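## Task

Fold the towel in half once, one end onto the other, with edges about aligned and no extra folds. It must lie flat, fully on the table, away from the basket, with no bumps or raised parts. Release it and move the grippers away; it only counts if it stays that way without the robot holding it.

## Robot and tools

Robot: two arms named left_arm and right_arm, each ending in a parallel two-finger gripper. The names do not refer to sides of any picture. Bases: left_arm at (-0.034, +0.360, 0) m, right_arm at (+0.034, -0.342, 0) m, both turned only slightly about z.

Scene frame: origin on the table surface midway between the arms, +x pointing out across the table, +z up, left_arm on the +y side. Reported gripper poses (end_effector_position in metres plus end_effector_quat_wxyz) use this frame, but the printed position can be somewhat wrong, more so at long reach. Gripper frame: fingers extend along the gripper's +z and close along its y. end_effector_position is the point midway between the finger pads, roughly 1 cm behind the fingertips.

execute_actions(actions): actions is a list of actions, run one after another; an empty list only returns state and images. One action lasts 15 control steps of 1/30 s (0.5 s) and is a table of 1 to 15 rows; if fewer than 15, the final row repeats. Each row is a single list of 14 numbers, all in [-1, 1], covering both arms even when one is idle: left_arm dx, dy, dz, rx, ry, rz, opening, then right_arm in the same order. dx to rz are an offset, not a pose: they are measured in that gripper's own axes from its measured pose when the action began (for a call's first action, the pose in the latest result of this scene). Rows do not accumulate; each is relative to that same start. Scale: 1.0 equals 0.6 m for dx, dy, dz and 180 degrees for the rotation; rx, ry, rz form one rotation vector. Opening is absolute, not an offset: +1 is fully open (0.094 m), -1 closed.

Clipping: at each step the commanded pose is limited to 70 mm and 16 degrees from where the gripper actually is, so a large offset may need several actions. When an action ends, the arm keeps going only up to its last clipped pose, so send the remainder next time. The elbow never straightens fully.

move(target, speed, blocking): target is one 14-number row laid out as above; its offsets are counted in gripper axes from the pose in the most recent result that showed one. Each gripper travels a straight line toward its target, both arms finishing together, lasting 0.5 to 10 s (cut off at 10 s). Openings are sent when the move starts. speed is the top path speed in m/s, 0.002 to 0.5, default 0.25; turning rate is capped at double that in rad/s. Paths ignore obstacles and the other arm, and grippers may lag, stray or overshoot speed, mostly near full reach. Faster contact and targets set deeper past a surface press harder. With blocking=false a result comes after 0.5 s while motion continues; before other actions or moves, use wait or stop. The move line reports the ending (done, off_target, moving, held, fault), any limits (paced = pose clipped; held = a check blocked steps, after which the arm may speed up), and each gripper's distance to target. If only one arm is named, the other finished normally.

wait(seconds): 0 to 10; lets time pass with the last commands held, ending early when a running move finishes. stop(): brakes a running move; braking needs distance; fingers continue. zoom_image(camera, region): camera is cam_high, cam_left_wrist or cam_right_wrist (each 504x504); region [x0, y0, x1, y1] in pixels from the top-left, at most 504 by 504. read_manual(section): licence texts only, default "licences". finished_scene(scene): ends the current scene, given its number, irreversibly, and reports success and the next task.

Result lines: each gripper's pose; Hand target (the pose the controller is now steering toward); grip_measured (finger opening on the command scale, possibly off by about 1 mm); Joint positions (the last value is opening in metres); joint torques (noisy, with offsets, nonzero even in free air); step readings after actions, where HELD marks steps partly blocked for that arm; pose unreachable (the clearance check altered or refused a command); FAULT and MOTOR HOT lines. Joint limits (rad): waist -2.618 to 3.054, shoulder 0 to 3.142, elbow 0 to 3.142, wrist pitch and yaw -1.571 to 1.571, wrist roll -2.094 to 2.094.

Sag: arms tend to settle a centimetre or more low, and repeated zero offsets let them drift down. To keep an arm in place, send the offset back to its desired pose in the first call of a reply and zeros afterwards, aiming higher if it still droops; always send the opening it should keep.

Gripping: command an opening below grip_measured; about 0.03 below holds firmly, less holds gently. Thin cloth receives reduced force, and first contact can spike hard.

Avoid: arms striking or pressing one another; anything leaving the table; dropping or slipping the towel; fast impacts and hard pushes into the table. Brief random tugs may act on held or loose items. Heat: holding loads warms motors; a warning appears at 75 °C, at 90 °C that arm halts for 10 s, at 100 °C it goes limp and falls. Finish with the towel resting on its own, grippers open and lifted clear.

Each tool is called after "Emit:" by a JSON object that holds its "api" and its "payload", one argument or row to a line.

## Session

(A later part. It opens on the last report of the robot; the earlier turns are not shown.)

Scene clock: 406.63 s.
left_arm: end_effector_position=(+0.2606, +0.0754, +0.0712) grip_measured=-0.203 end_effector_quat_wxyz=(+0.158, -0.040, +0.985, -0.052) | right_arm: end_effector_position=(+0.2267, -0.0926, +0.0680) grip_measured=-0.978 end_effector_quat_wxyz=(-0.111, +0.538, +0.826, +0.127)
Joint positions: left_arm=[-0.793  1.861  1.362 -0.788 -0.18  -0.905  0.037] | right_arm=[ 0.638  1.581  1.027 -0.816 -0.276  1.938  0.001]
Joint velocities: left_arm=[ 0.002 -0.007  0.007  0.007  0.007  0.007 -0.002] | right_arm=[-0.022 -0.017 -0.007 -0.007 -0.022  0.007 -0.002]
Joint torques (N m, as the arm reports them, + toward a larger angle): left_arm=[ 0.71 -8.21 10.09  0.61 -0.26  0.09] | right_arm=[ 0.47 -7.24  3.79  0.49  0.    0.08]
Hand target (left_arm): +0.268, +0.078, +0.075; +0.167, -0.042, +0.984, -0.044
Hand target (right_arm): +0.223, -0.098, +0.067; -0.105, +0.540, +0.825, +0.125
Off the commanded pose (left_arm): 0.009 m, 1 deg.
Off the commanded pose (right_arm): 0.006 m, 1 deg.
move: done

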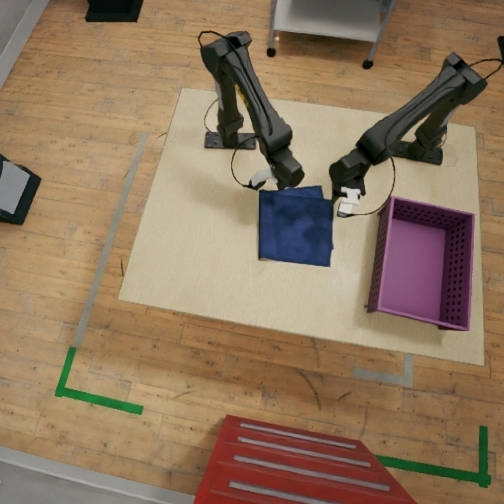

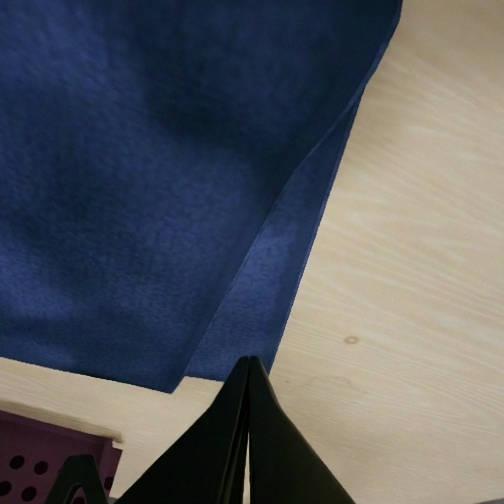

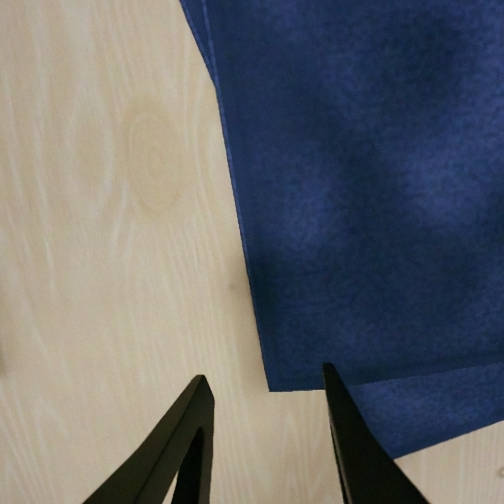

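Emit:
{"api": "move", "payload": {
  "target": [-0.02,-0.01,0,0,0.08,0,-0.2,0,-0.027,0.1,0,0,0,-1],
  "speed": 0.08
}}

Emit:
{"api": "move", "payload": {
  "target": [0,0,0.115,0,0,0,-0.2,0,0,0.015,0,0,0,-1],
  "speed": 0.07
}}

Emit:
{"api": "move", "payload": {
  "target": [0,0,0.025,0,0,0,-1,0,0,0.01,0,0,0,-1],
  "speed": 0.05
}}

Emit:
{"api": "move", "payload": {
  "target": [0,0,-0.08,0,0,0,-1,0,0,0.01,0,0,0,-1],
  "speed": 0.07
}}

Scene clock: 419.47 s.
left_arm: end_effector_position=(+0.2673, +0.0704, +0.0729) grip_measured=-0.203 end_effector_quat_wxyz=(+0.033, -0.032, +0.997, -0.054) | right_arm: end_effector_position=(+0.2169, -0.0732, +0.0233) grip_measured=-0.978 end_effector_quat_wxyz=(-0.113, +0.536, +0.823, +0.150)
Joint positions: left_arm=[-0.7    2.032  1.65  -1.065  0.029 -0.823  0.037] | right_arm=[ 0.705  1.641  0.881 -0.545 -0.273  2.013  0.001]
Joint velocities: left_arm=[-0.007  0.012 -0.012 -0.022  0.007 -0.022 -0.001] | right_arm=[-0.012  0.017 -0.012 -0.007 -0.051  0.037 -0.001]
Joint torques (N m, as the arm reports them, + toward a larger angle): left_arm=[ 0.73 -9.57 10.06  0.35  0.06  0.09] | right_arm=[ 0.86 -4.63  3.75  0.61 -0.03  0.1 ]
Hand target (left_arm): +0.272, +0.070, +0.076; +0.033, -0.032, +0.997, -0.055
Hand target (right_arm): +0.208, -0.080, +0.011; -0.112, +0.538, +0.826, +0.127
Off the commanded pose (left_arm): 0.006 m, 0 deg.
Off the commanded pose (right_arm): 0.017 m, 3 deg.
move: off_target (right_arm)

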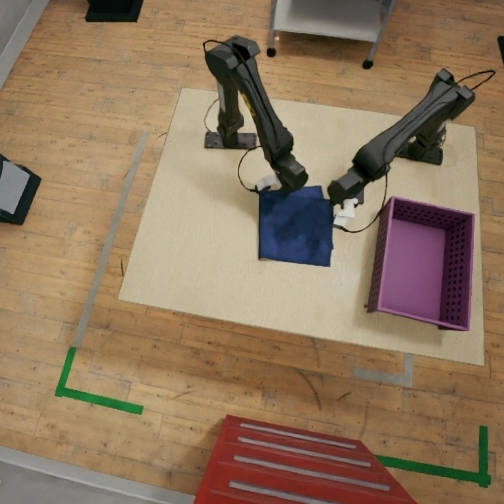

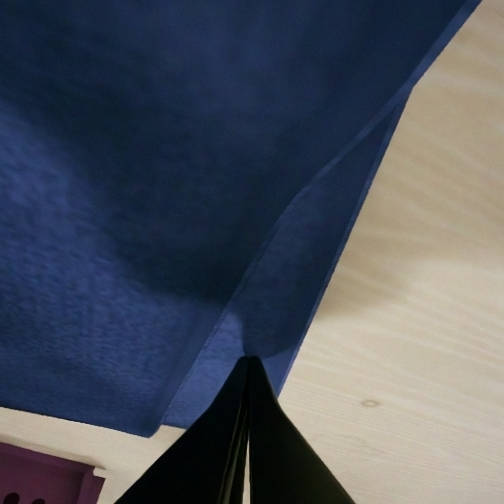

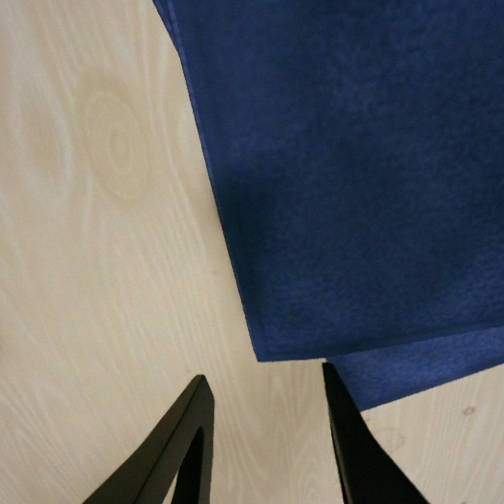

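Scene clock: 420.93 s.
left_arm: end_effector_position=(+0.2755, +0.0617, +0.0188) grip_measured=-0.203 end_effector_quat_wxyz=(+0.038, -0.033, +0.997, -0.062) | right_arm: end_effector_position=(+0.2233, -0.0663, +0.0260) grip_measured=-0.978 end_effector_quat_wxyz=(-0.110, +0.534, +0.821, +0.169)
Joint positions: left_arm=[-0.7    2.109  1.544 -0.863  0.033 -0.824  0.037] | right_arm=[ 0.705  1.641  0.881 -0.505 -0.273  2.017  0.001]
Joint velocities: left_arm=[-0.012 -0.017 -0.017 -0.007  0.081 -0.066 -0.001] | right_arm=[-0.002 -0.007 -0.022 -0.051 -0.022 -0.051 -0.001]
Joint torques (N m, as the arm reports them, + toward a larger angle): left_arm=[-0.64 -9.16  5.    0.7  -0.02 -0.09] | right_arm=[ 0.59 -4.37  4.57  0.69 -0.12  0.09]
Hand target (left_arm): +0.271, +0.062, +0.005; +0.033, -0.032, +0.997, -0.054
Hand target (right_arm): +0.217, -0.070, +0.015; -0.113, +0.536, +0.823, +0.150
Off the commanded pose (left_arm): 0.015 m, 1 deg.
Off the commanded pose (right_arm): 0.013 m, 2 deg.
move: off_target (left_arm, right_arm)

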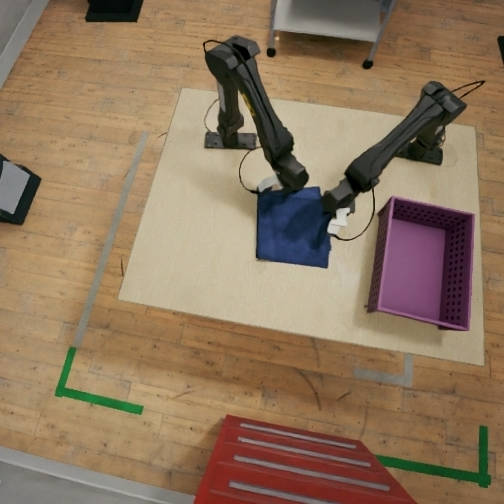

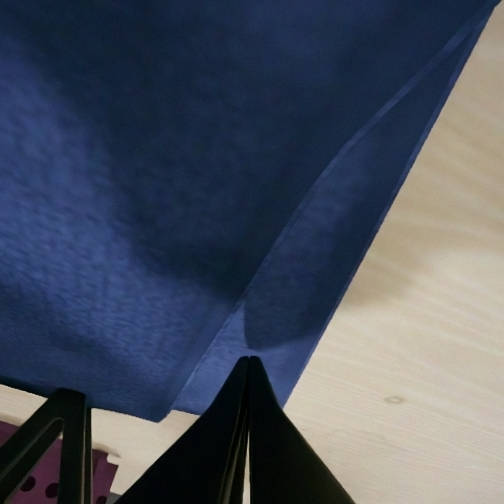

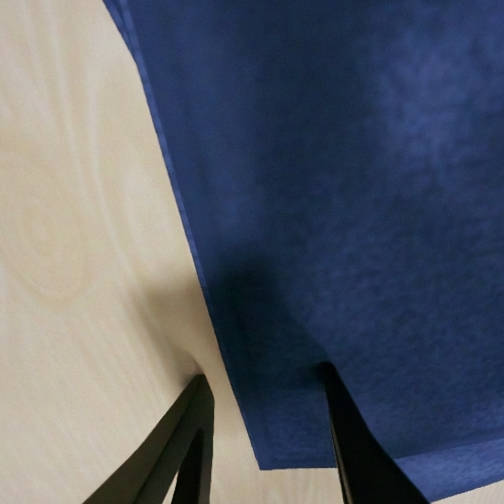

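Scene clock: 421.70 s.
left_arm: end_effector_position=(+0.2784, +0.0572, +0.0197) grip_measured=-0.961 end_effector_quat_wxyz=(+0.043, -0.032, +0.996, -0.072) | right_arm: end_effector_position=(+0.2276, -0.0617, +0.0281) grip_measured=-0.978 end_effector_quat_wxyz=(-0.108, +0.531, +0.820, +0.183)
Joint positions: left_arm=[-0.7    2.109  1.544 -0.842  0.039 -0.824  0.002] | right_arm=[ 0.705  1.641  0.881 -0.478 -0.273  2.017  0.001]
Joint velocities: left_arm=[-0.002 -0.007  0.012 -0.037 -0.037 -0.081  0.   ] | right_arm=[-0.012 -0.012 -0.002 -0.066  0.066 -0.022 -0.001]
Joint torques (N m, as the arm reports them, + toward a larger angle): left_arm=[-0.22 -8.82  5.2   0.74  0.   -0.04] | right_arm=[ 0.41 -4.92  4.91  0.75 -0.11  0.06]
Hand target (left_arm): +0.276, +0.060, +0.004; +0.038, -0.032, +0.997, -0.062
Hand target (right_arm): +0.223, -0.064, +0.021; -0.110, +0.534, +0.821, +0.170
Off the commanded pose (left_arm): 0.016 m, 1 deg.
Off the commanded pose (right_arm): 0.009 m, 2 deg.
move: off_target (left_arm)

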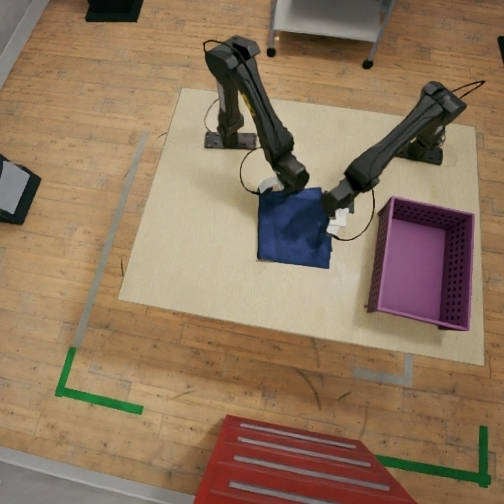

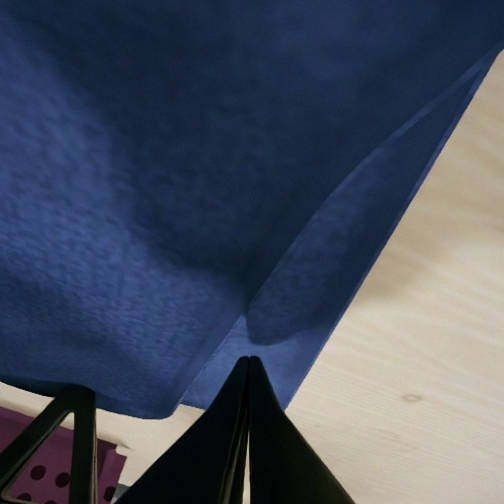

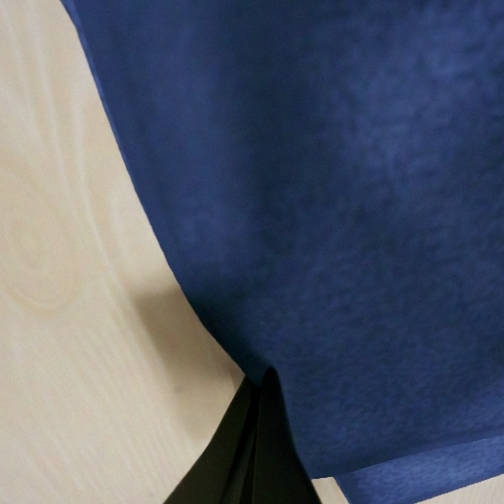

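Scene clock: 422.90 s.
left_arm: end_effector_position=(+0.2692, +0.0659, +0.0528) grip_measured=-0.961 end_effector_quat_wxyz=(+0.034, -0.032, +0.997, -0.062) | right_arm: end_effector_position=(+0.2319, -0.0571, +0.0304) grip_measured=-0.978 end_effector_quat_wxyz=(-0.106, +0.529, +0.819, +0.196)
Joint positions: left_arm=[-0.7    2.052  1.597 -0.98   0.039 -0.824  0.002] | right_arm=[ 0.705  1.641  0.881 -0.45  -0.273  2.018  0.001]
Joint velocities: left_arm=[-0.007 -0.022 -0.007 -0.022  0.037 -0.022 -0.001] | right_arm=[ 0.017 -0.007 -0.022  0.022 -0.007 -0.051 -0.002]
Joint torques (N m, as the arm reports them, + toward a larger angle): left_arm=[  0.51 -12.07   9.63   0.36   0.07   0.04] | right_arm=[ 0.34 -4.94  4.94  0.76 -0.13  0.07]
Hand target (left_arm): +0.274, +0.065, +0.067; +0.044, -0.032, +0.996, -0.072
Hand target (right_arm): +0.228, -0.059, +0.023; -0.108, +0.531, +0.820, +0.183
Off the commanded pose (left_arm): 0.015 m, 2 deg.
Off the commanded pose (right_arm): 0.009 m, 2 deg.
move: off_target (left_arm)

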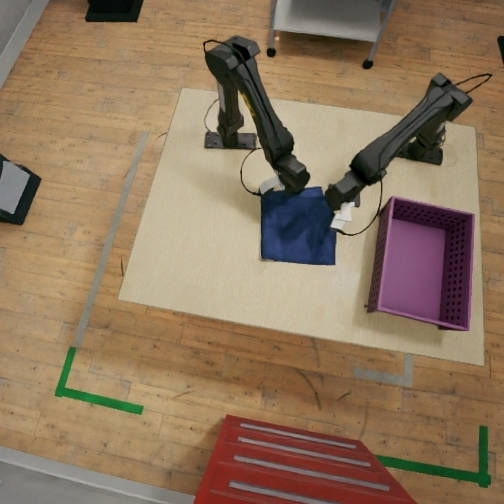

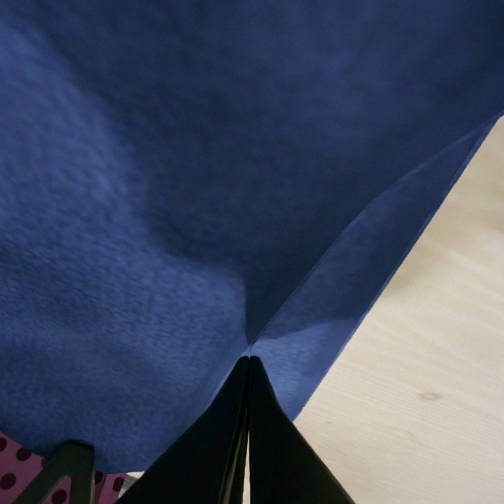

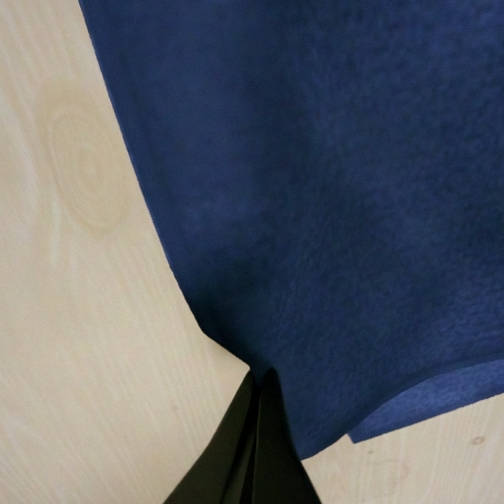

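Emit:
{"api": "move", "payload": {
  "target": [0,0,-0.02,0,0,0,-1,-0.03,-0.045,0.06,0,0,0,-1],
  "speed": 0.06
}}

Emit:
{"api": "move", "payload": {
  "target": [0.075,-0.05,0.0,0,0,-0.06,-1,0,0,0.03,0,0,0,-1],
  "speed": 0.06
}}

Scene clock: 430.30 s.
left_arm: end_effector_position=(+0.2647, +0.0702, +0.0520) grip_measured=-0.961 end_effector_quat_wxyz=(+0.025, -0.033, +0.998, -0.053) | right_arm: end_effector_position=(+0.2374, -0.0447, +0.0199) grip_measured=-0.978 end_effector_quat_wxyz=(-0.105, +0.514, +0.811, +0.260)
Joint positions: left_arm=[-0.7    2.052  1.597 -1.005  0.039 -0.824  0.002] | right_arm=[ 0.709  1.641  0.764 -0.199 -0.292  2.029  0.001]
Joint velocities: left_arm=[ 0.012  0.012 -0.017  0.007 -0.095 -0.051 -0.001] | right_arm=[ 0.017  0.002 -0.007  0.051  0.007 -0.022  0.   ]
Joint torques (N m, as the arm reports them, + toward a larger angle): left_arm=[  0.11 -11.85   9.55   0.31   0.07   0.01] | right_arm=[ 1.08 -3.36  2.08  0.58  0.11  0.08]
Hand target (left_arm): +0.268, +0.068, +0.064; +0.034, -0.032, +0.997, -0.062
Hand target (right_arm): +0.216, -0.068, -0.011; -0.105, +0.528, +0.820, +0.196
Off the commanded pose (left_arm): 0.013 m, 1 deg.
Off the commanded pose (right_arm): 0.046 m, 8 deg.
move: off_target (left_arm, right_arm)

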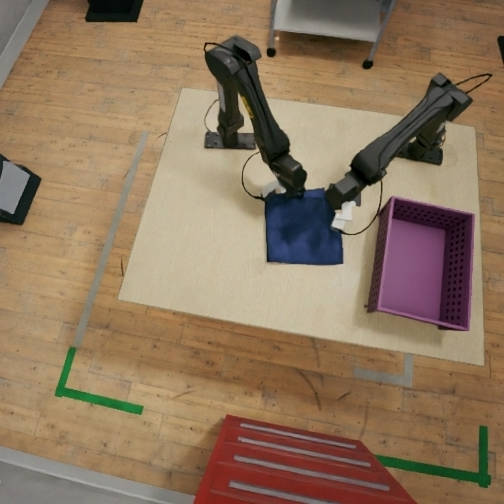

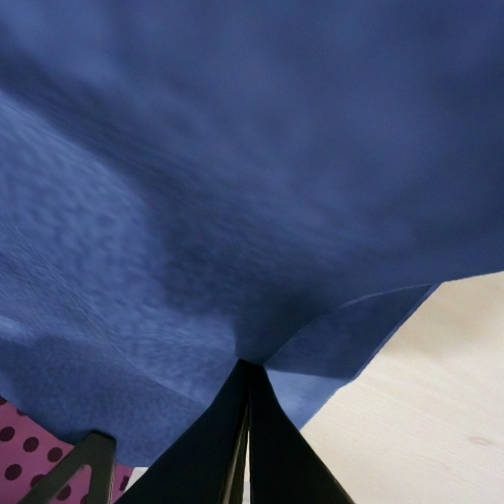

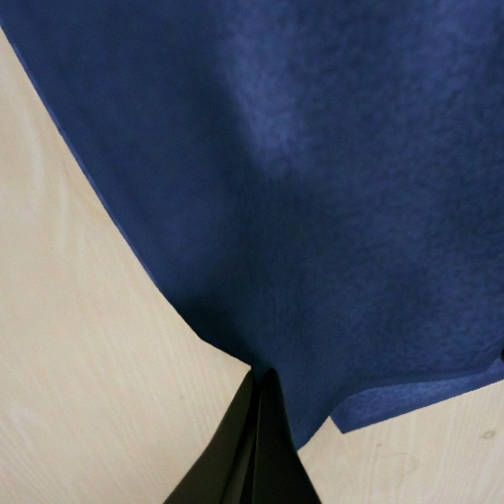

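Scene clock: 432.23 s.
left_arm: end_effector_position=(+0.2235, +0.0380, +0.0484) grip_measured=-0.961 end_effector_quat_wxyz=(+0.010, -0.126, +0.991, -0.051) | right_arm: end_effector_position=(+0.2472, -0.0310, +0.0217) grip_measured=-0.978 end_effector_quat_wxyz=(-0.103, +0.507, +0.804, +0.291)
Joint positions: left_arm=[-0.826  2.052  1.583 -1.004  0.038 -1.138  0.002] | right_arm=[ 0.712  1.67   0.764 -0.103 -0.295  2.04   0.001]
Joint velocities: left_arm=[-0.012  0.002  0.012  0.051 -0.022  0.037 -0.   ] | right_arm=[-0.007  0.002 -0.002 -0.022  0.051 -0.007  0.002]
Joint torques (N m, as the arm reports them, + toward a larger angle): left_arm=[ -0.81 -12.37   5.65   0.49  -0.06  -0.06] | right_arm=[ 0.92 -3.73  5.25  0.85 -0.01  0.08]
Hand target (left_arm): +0.222, +0.038, +0.054; +0.020, -0.126, +0.990, -0.056
Hand target (right_arm): +0.239, -0.036, +0.006; -0.104, +0.514, +0.811, +0.260
Off the commanded pose (left_arm): 0.005 m, 1 deg.
Off the commanded pose (right_arm): 0.019 m, 4 deg.
move: off_target (right_arm)

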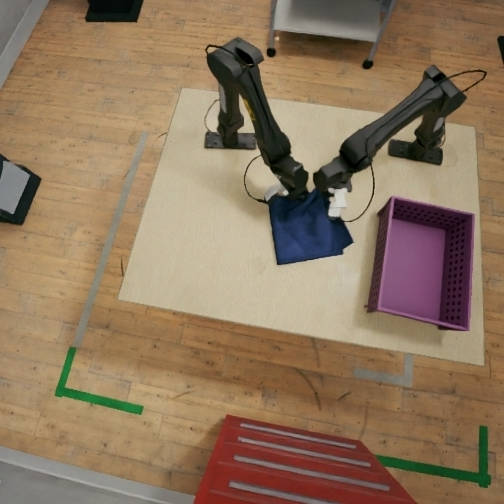

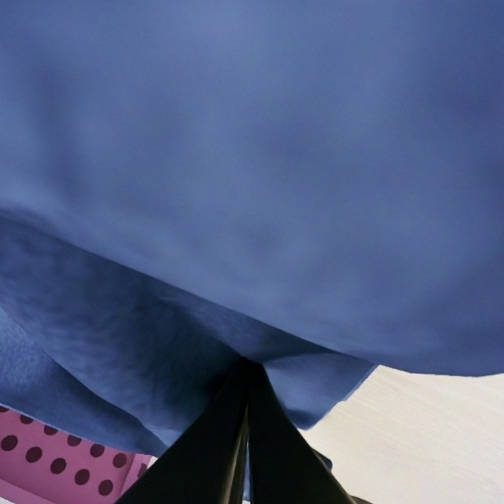

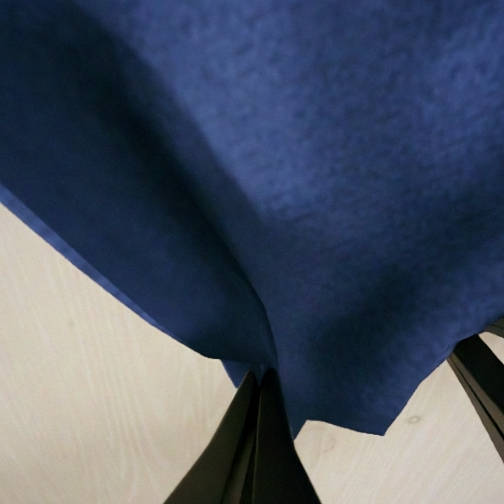

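Withdraw right and look.

Emit:
{"api": "move", "payload": {
  "target": [0,0,-0.01,0,0,0,-1,0,-0.05,-0.15,0,0,0,-1],
  "speed": 0.1
}}

Emit:
{"api": "zoom_image", "payload": {
  "camera": "cam_high",
  "region": [230, 160, 390, 290]
}}

Scene clock: 441.67 s.
left_arm: end_effector_position=(+0.2227, +0.0390, +0.0483) grip_measured=-0.961 end_effector_quat_wxyz=(+0.009, -0.128, +0.991, -0.049) | right_arm: end_effector_position=(+0.2159, -0.0817, +0.0881) grip_measured=-0.978 end_effector_quat_wxyz=(-0.099, +0.503, +0.804, +0.301)
Joint positions: left_arm=[-0.826  2.052  1.583 -1.009  0.038 -1.141  0.002] | right_arm=[ 0.664  1.279  0.708 -0.43  -0.318  1.994  0.001]
Joint velocities: left_arm=[ 0.007  0.027 -0.002  0.022 -0.066 -0.022  0.   ] | right_arm=[ 0.012  0.017 -0.012  0.007  0.022 -0.066 -0.001]
Joint torques (N m, as the arm reports them, + toward a larger angle): left_arm=[  0.07 -11.02   8.43   0.28   0.05   0.05] | right_arm=[-0.83 -5.23  4.3   0.89 -0.21 -0.04]
Hand target (left_arm): +0.223, +0.039, +0.054; +0.010, -0.126, +0.991, -0.051
Hand target (right_arm): +0.210, -0.091, +0.083; -0.102, +0.507, +0.805, +0.291
Off the commanded pose (left_arm): 0.006 m, 0 deg.
Off the commanded pose (right_arm): 0.013 m, 1 deg.
move: off_target (right_arm)

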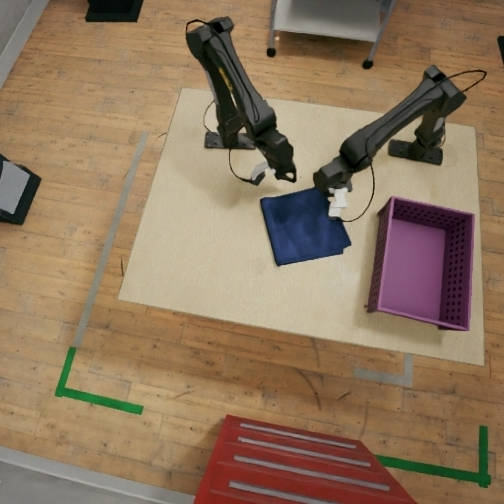

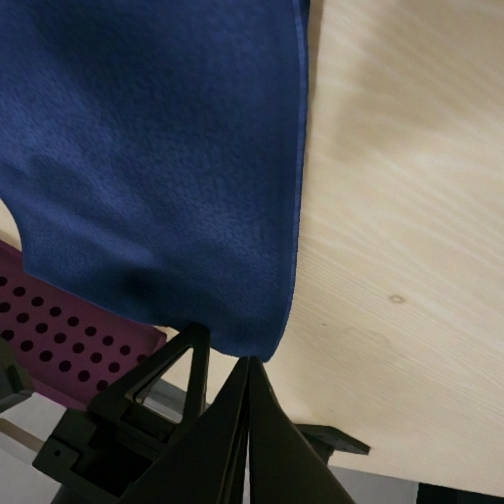

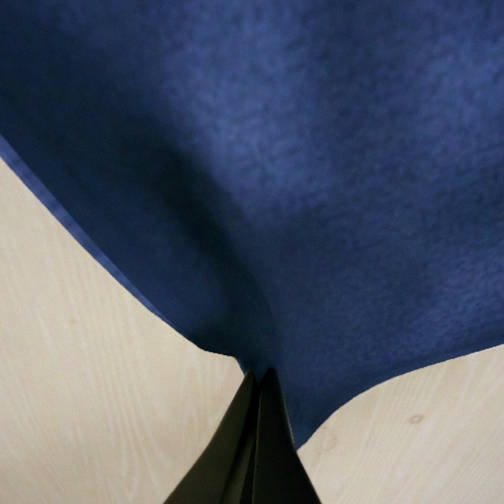

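Region (230, 160, 390, 290) of cam_high's 504x504 image, scaled by 3.150, with more detail than that image has; it fills the top 410 rows of this view, and the rest is white.

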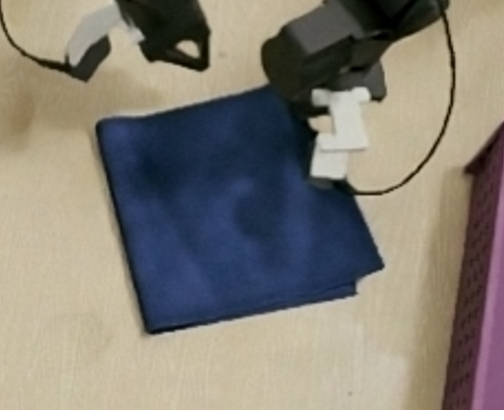

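Emit:
{"api": "move", "payload": {
  "target": [-0.02,-0.04,-0.07,0,0,0,-1,-0.1,0,-0.08,0,0,0,-1],
  "speed": 0.08
}}

Emit:
{"api": "move", "payload": {
  "target": [-0.02,-0.025,0.06,0,0,0.02,-1,0,0,0,0,0,0,-1],
  "speed": 0.08
}}

Emit:
{"api": "zoom_image", "payload": {
  "camera": "cam_high",
  "region": [230, 160, 390, 290]
}}

Scene clock: 453.43 s.
left_arm: end_effector_position=(+0.2357, +0.0229, +0.0901) grip_measured=-0.961 end_effector_quat_wxyz=(+0.009, -0.128, +0.991, -0.050) | right_arm: end_effector_position=(+0.2396, -0.1520, +0.0925) grip_measured=-0.978 end_effector_quat_wxyz=(-0.097, +0.505, +0.806, +0.294)
Joint positions: left_arm=[-0.826  2.112  1.842 -1.206  0.039 -1.141  0.002] | right_arm=[ 0.331  1.211  0.708 -0.633 -0.472  1.673  0.001]
Joint velocities: left_arm=[ 0.022 -0.017  0.012 -0.037 -0.095 -0.037  0.   ] | right_arm=[-0.012 -0.007  0.007 -0.051  0.051 -0.037  0.   ]
Joint torques (N m, as the arm reports them, + toward a larger angle): left_arm=[  0.58 -10.42   9.93   0.24   0.05   0.06] | right_arm=[-0.85 -4.59  6.37  0.72 -0.33 -0.05]
Hand target (left_arm): +0.239, +0.023, +0.093; +0.009, -0.128, +0.991, -0.050
Hand target (right_arm): +0.238, -0.155, +0.099; -0.096, +0.503, +0.805, +0.300
Off the commanded pose (left_arm): 0.004 m, 0 deg.
Off the commanded pose (right_arm): 0.007 m, 1 deg.
move: done

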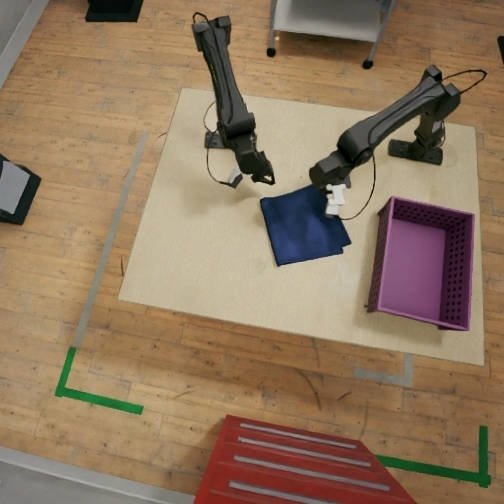

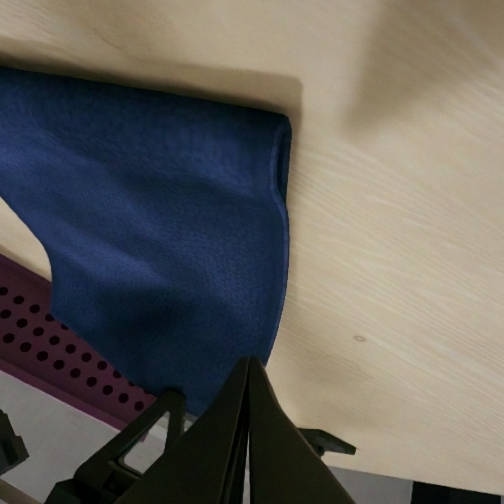

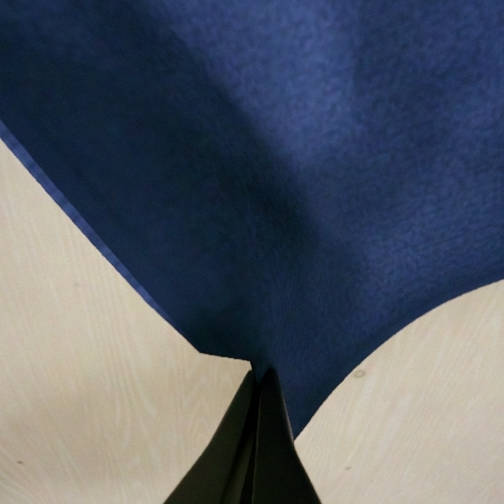

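Scene clock: 454.53 s.
left_arm: end_effector_position=(+0.2422, +0.0146, +0.0513) grip_measured=-0.961 end_effector_quat_wxyz=(-0.001, -0.098, +0.995, -0.034) | right_arm: end_effector_position=(+0.2398, -0.1519, +0.0926) grip_measured=-0.978 end_effector_quat_wxyz=(-0.096, +0.504, +0.806, +0.295)
Joint positions: left_arm=[-0.826  2.213  1.85  -1.153  0.04  -1.082  0.002] | right_arm=[ 0.331  1.211  0.708 -0.632 -0.472  1.672  0.001]
Joint velocities: left_arm=[-0.007 -0.012 -0.017 -0.007  0.007  0.007  0.   ] | right_arm=[ 0.007  0.007 -0.017  0.007 -0.022  0.051 -0.001]
Joint torques (N m, as the arm reports them, + toward a larger angle): left_arm=[  0.54 -11.36   9.7    0.5    0.05   0.09] | right_arm=[-0.01 -3.06  5.96  0.88 -0.22  0.04]
Hand target (left_arm): +0.251, +0.008, +0.056; +0.010, -0.097, +0.994, -0.050
Hand target (right_arm): +0.240, -0.152, +0.092; -0.097, +0.505, +0.806, +0.294
Off the commanded pose (left_arm): 0.013 m, 2 deg.
Off the commanded pose (right_arm): 0.000 m, 0 deg.
move: off_target (left_arm)

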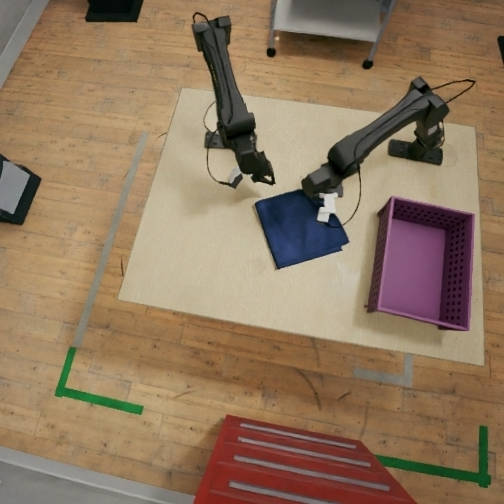

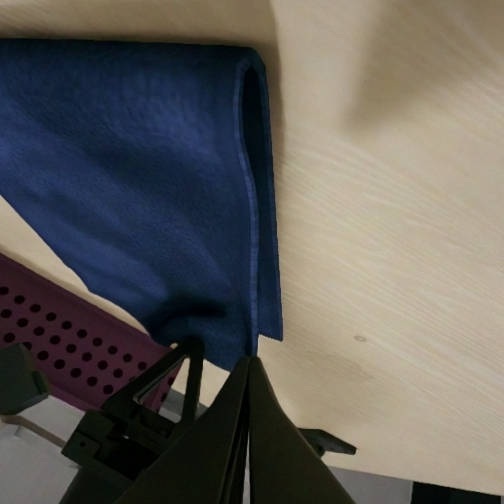

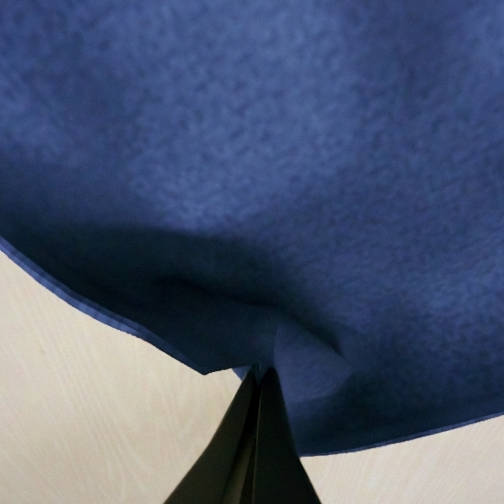

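Region (230, 160, 390, 290) of cam_high's 504x504 image, scaled by 3.150, with more detail than that image has; it fills the top 410 rows of this view, and the rest is white.

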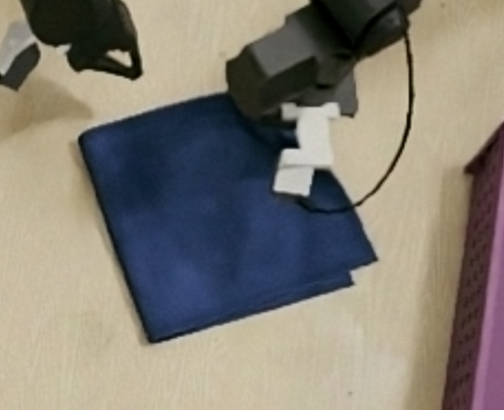

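Emit:
{"api": "move", "payload": {
  "target": [0,0,0.0,0,0,0,-0.4,0,0,0,0,0,0,-1]
}}

Emit:
{"api": "move", "payload": {
  "target": [0,0,-0.2,0,0,0,-0.4,0,0,0,0,0,0,-1],
  "speed": 0.15
}}

Scene clock: 471.07 s.
left_arm: end_effector_position=(+0.2422, +0.0146, +0.0513) grip_measured=-0.403 end_effector_quat_wxyz=(-0.001, -0.098, +0.995, -0.034) | right_arm: end_effector_position=(+0.2402, -0.1517, +0.0928) grip_measured=-0.978 end_effector_quat_wxyz=(-0.096, +0.504, +0.806, +0.296)
Joint positions: left_arm=[-0.826  2.213  1.85  -1.153  0.04  -1.081  0.028] | right_arm=[ 0.331  1.211  0.708 -0.63  -0.472  1.672  0.001]
Joint velocities: left_arm=[-0.007 -0.027 -0.012  0.037  0.037 -0.066  0.   ] | right_arm=[ 0.002 -0.012 -0.027  0.007 -0.022 -0.037 -0.   ]
Joint torques (N m, as the arm reports them, + toward a larger angle): left_arm=[ -0.03 -11.77   7.21   0.32   0.05   0.01] | right_arm=[-0.02 -3.04  5.94  0.88 -0.23  0.03]
Hand target (left_arm): +0.242, +0.015, +0.051; -0.001, -0.098, +0.995, -0.034
Hand target (right_arm): +0.240, -0.152, +0.093; -0.096, +0.504, +0.806, +0.295
Off the commanded pose (left_arm): 0.000 m, 0 deg.
Off the commanded pose (right_arm): 0.000 m, 0 deg.
move: done

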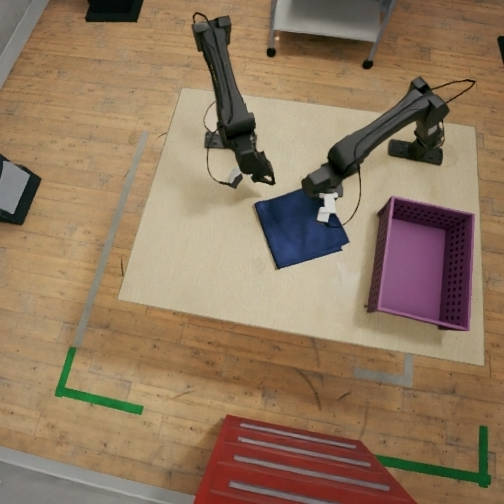

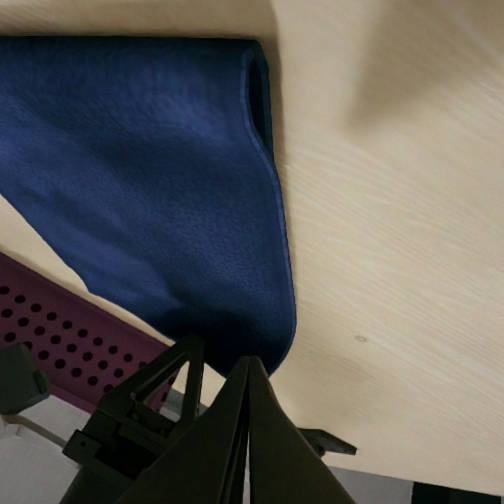

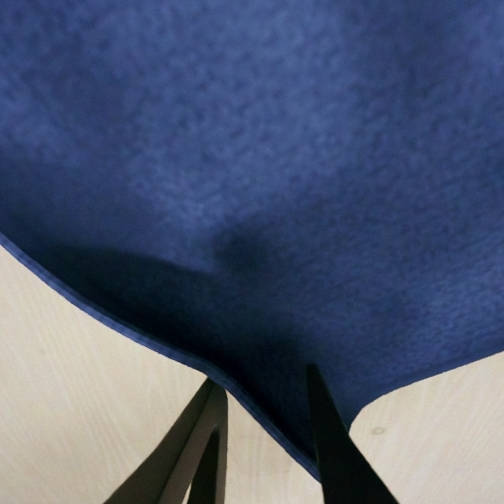

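Scene clock: 472.43 s.
left_arm: end_effector_position=(+0.2405, +0.0209, +0.1622) grip_measured=-0.403 end_effector_quat_wxyz=(+0.006, -0.099, +0.994, -0.046) | right_arm: end_effector_position=(+0.2406, -0.1516, +0.0930) grip_measured=-0.978 end_effector_quat_wxyz=(-0.095, +0.504, +0.806, +0.297)
Joint positions: left_arm=[-0.82   2.2    2.272 -1.559  0.042 -1.077  0.028] | right_arm=[ 0.331  1.211  0.708 -0.628 -0.472  1.672  0.001]
Joint velocities: left_arm=[ 0.007 -0.002 -0.002 -0.037 -0.007  0.095 -0.   ] | right_arm=[ 0.002 -0.012 -0.007 -0.022  0.066 -0.022 -0.001]
Joint torques (N m, as the arm reports them, + toward a larger angle): left_arm=[  0.86 -12.3    8.56   0.26   0.02   0.07] | right_arm=[ 0.02 -3.04  6.01  0.9  -0.21  0.03]
Hand target (left_arm): +0.243, +0.025, +0.170; +0.010, -0.099, +0.994, -0.051
Hand target (right_arm): +0.240, -0.152, +0.093; -0.096, +0.504, +0.806, +0.296
Off the commanded pose (left_arm): 0.009 m, 2 deg.
Off the commanded pose (right_arm): 0.000 m, 0 deg.
joint sent to its limit (left arm) — the command would take joint 4 (wrist pitch) past its lower limit, so that joint was sent only as far as its limit.
move: done

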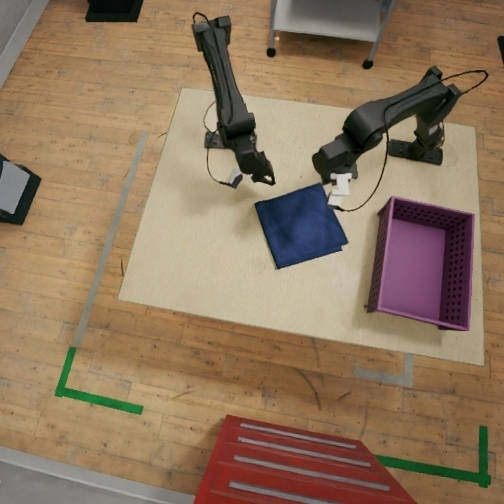

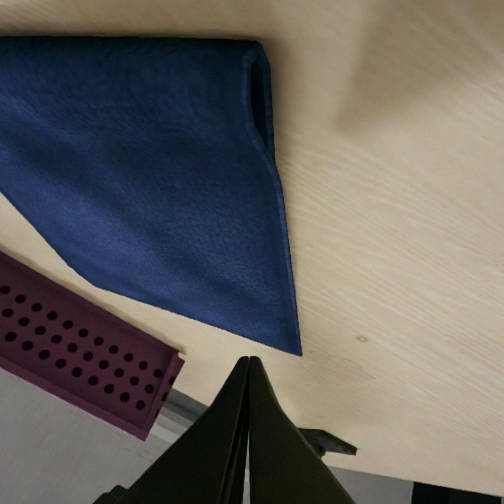

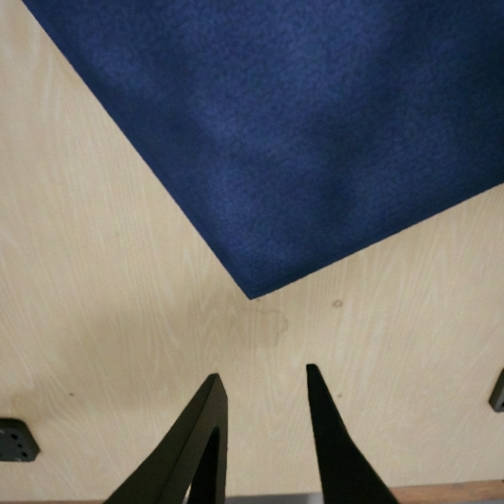

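Emit:
{"api": "move", "payload": {
  "target": [-0.085,0.05,0.15,0,0,-0.08,-0.2,0,0,0,0,0,0,-1],
  "speed": 0.15
}}

Scene clock: 483.50 s.
left_arm: end_effector_position=(+0.2834, +0.0495, +0.0704) grip_measured=-0.203 end_effector_quat_wxyz=(-0.003, -0.217, +0.975, -0.043) | right_arm: end_effector_position=(+0.2409, -0.1514, +0.0932) grip_measured=-0.978 end_effector_quat_wxyz=(-0.095, +0.504, +0.806, +0.297)
Joint positions: left_arm=[-0.699  2.199  1.902 -1.206  0.053 -1.196  0.037] | right_arm=[ 0.331  1.211  0.708 -0.626 -0.472  1.672  0.001]
Joint velocities: left_arm=[-0.012  0.022  0.002 -0.022  0.007 -0.081  0.   ] | right_arm=[-0.017 -0.007  0.027 -0.037 -0.037  0.022  0.001]
Joint torques (N m, as the arm reports them, + toward a larger angle): left_arm=[  0.4  -12.12   5.85   0.46   0.06  -0.09] | right_arm=[ 0.07 -3.05  6.06  0.88 -0.22  0.02]
Hand target (left_arm): +0.285, +0.051, +0.069; -0.001, -0.223, +0.974, -0.046
Hand target (right_arm): +0.241, -0.152, +0.093; -0.095, +0.504, +0.806, +0.297
Off the commanded pose (left_arm): 0.004 m, 1 deg.
Off the commanded pose (right_arm): 0.000 m, 0 deg.
move: done

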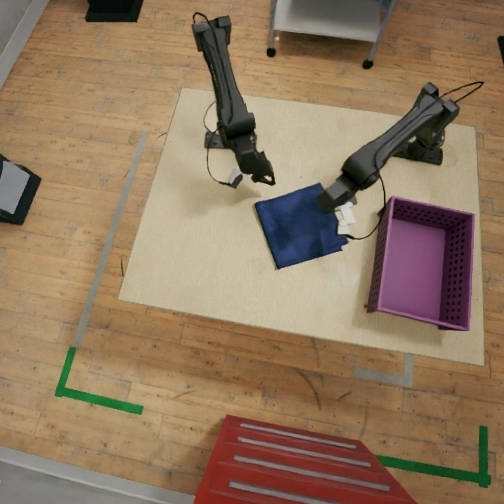

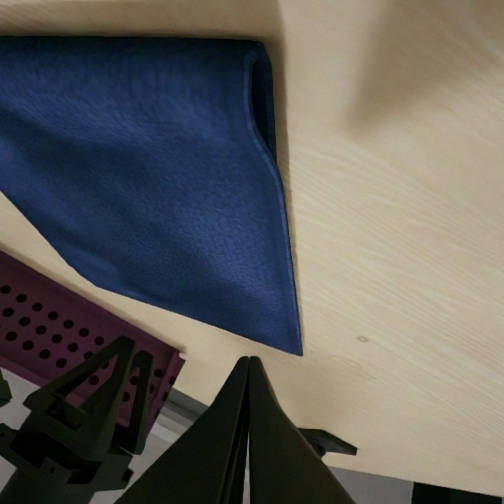

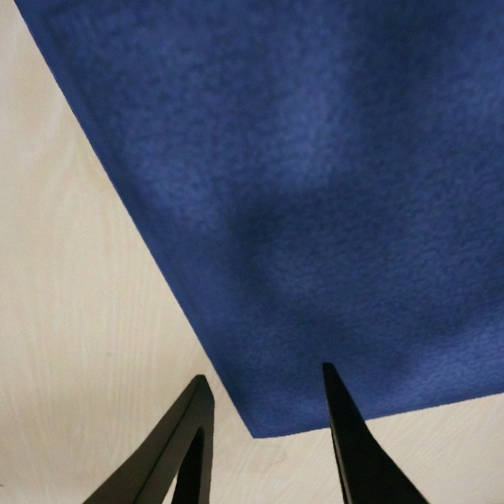

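Emit:
{"api": "move", "payload": {
  "target": [-0.08,0.097,-0.01,0,0,-0.07,-0.2,0,0,0,0,0,0,-1],
  "speed": 0.12
}}

Scene clock: 503.23 s.
left_arm: end_effector_position=(+0.2999, +0.1222, +0.0630) grip_measured=-0.203 end_effector_quat_wxyz=(-0.017, -0.318, +0.947, -0.031) | right_arm: end_effector_position=(+0.2412, -0.1513, +0.0933) grip_measured=-0.978 end_effector_quat_wxyz=(-0.094, +0.503, +0.806, +0.298)
Joint positions: left_arm=[-0.537  2.098  1.715 -1.159  0.064 -1.243  0.037] | right_arm=[ 0.331  1.211  0.708 -0.624 -0.472  1.672  0.001]
Joint velocities: left_arm=[ 0.007 -0.002 -0.017 -0.066  0.007  0.037 -0.001] | right_arm=[-0.007 -0.012  0.012  0.022  0.022 -0.022  0.001]
Joint torques (N m, as the arm reports them, + toward a larger angle): left_arm=[  0.31 -12.77   5.72   0.43   0.05  -0.06] | right_arm=[ 0.02 -2.98  6.03  0.89 -0.22  0.04]
Hand target (left_arm): +0.302, +0.123, +0.069; -0.009, -0.323, +0.946, -0.041
Hand target (right_arm): +0.241, -0.151, +0.093; -0.095, +0.504, +0.806, +0.297
Off the commanded pose (left_arm): 0.008 m, 2 deg.
Off the commanded pose (right_arm): 0.000 m, 0 deg.
move: done

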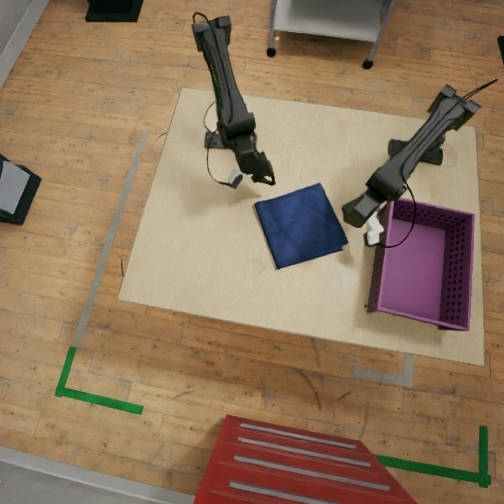

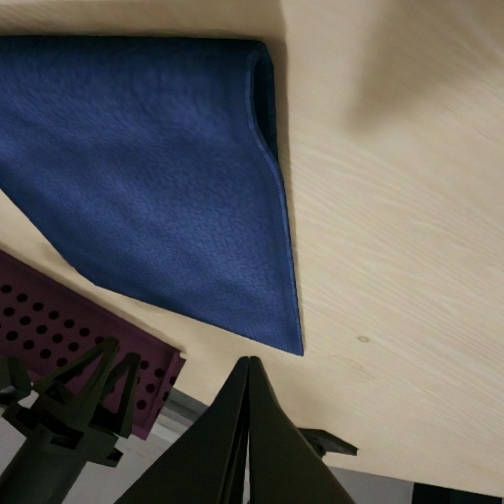

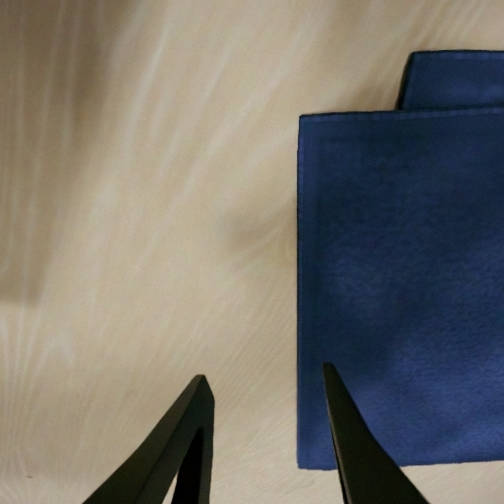

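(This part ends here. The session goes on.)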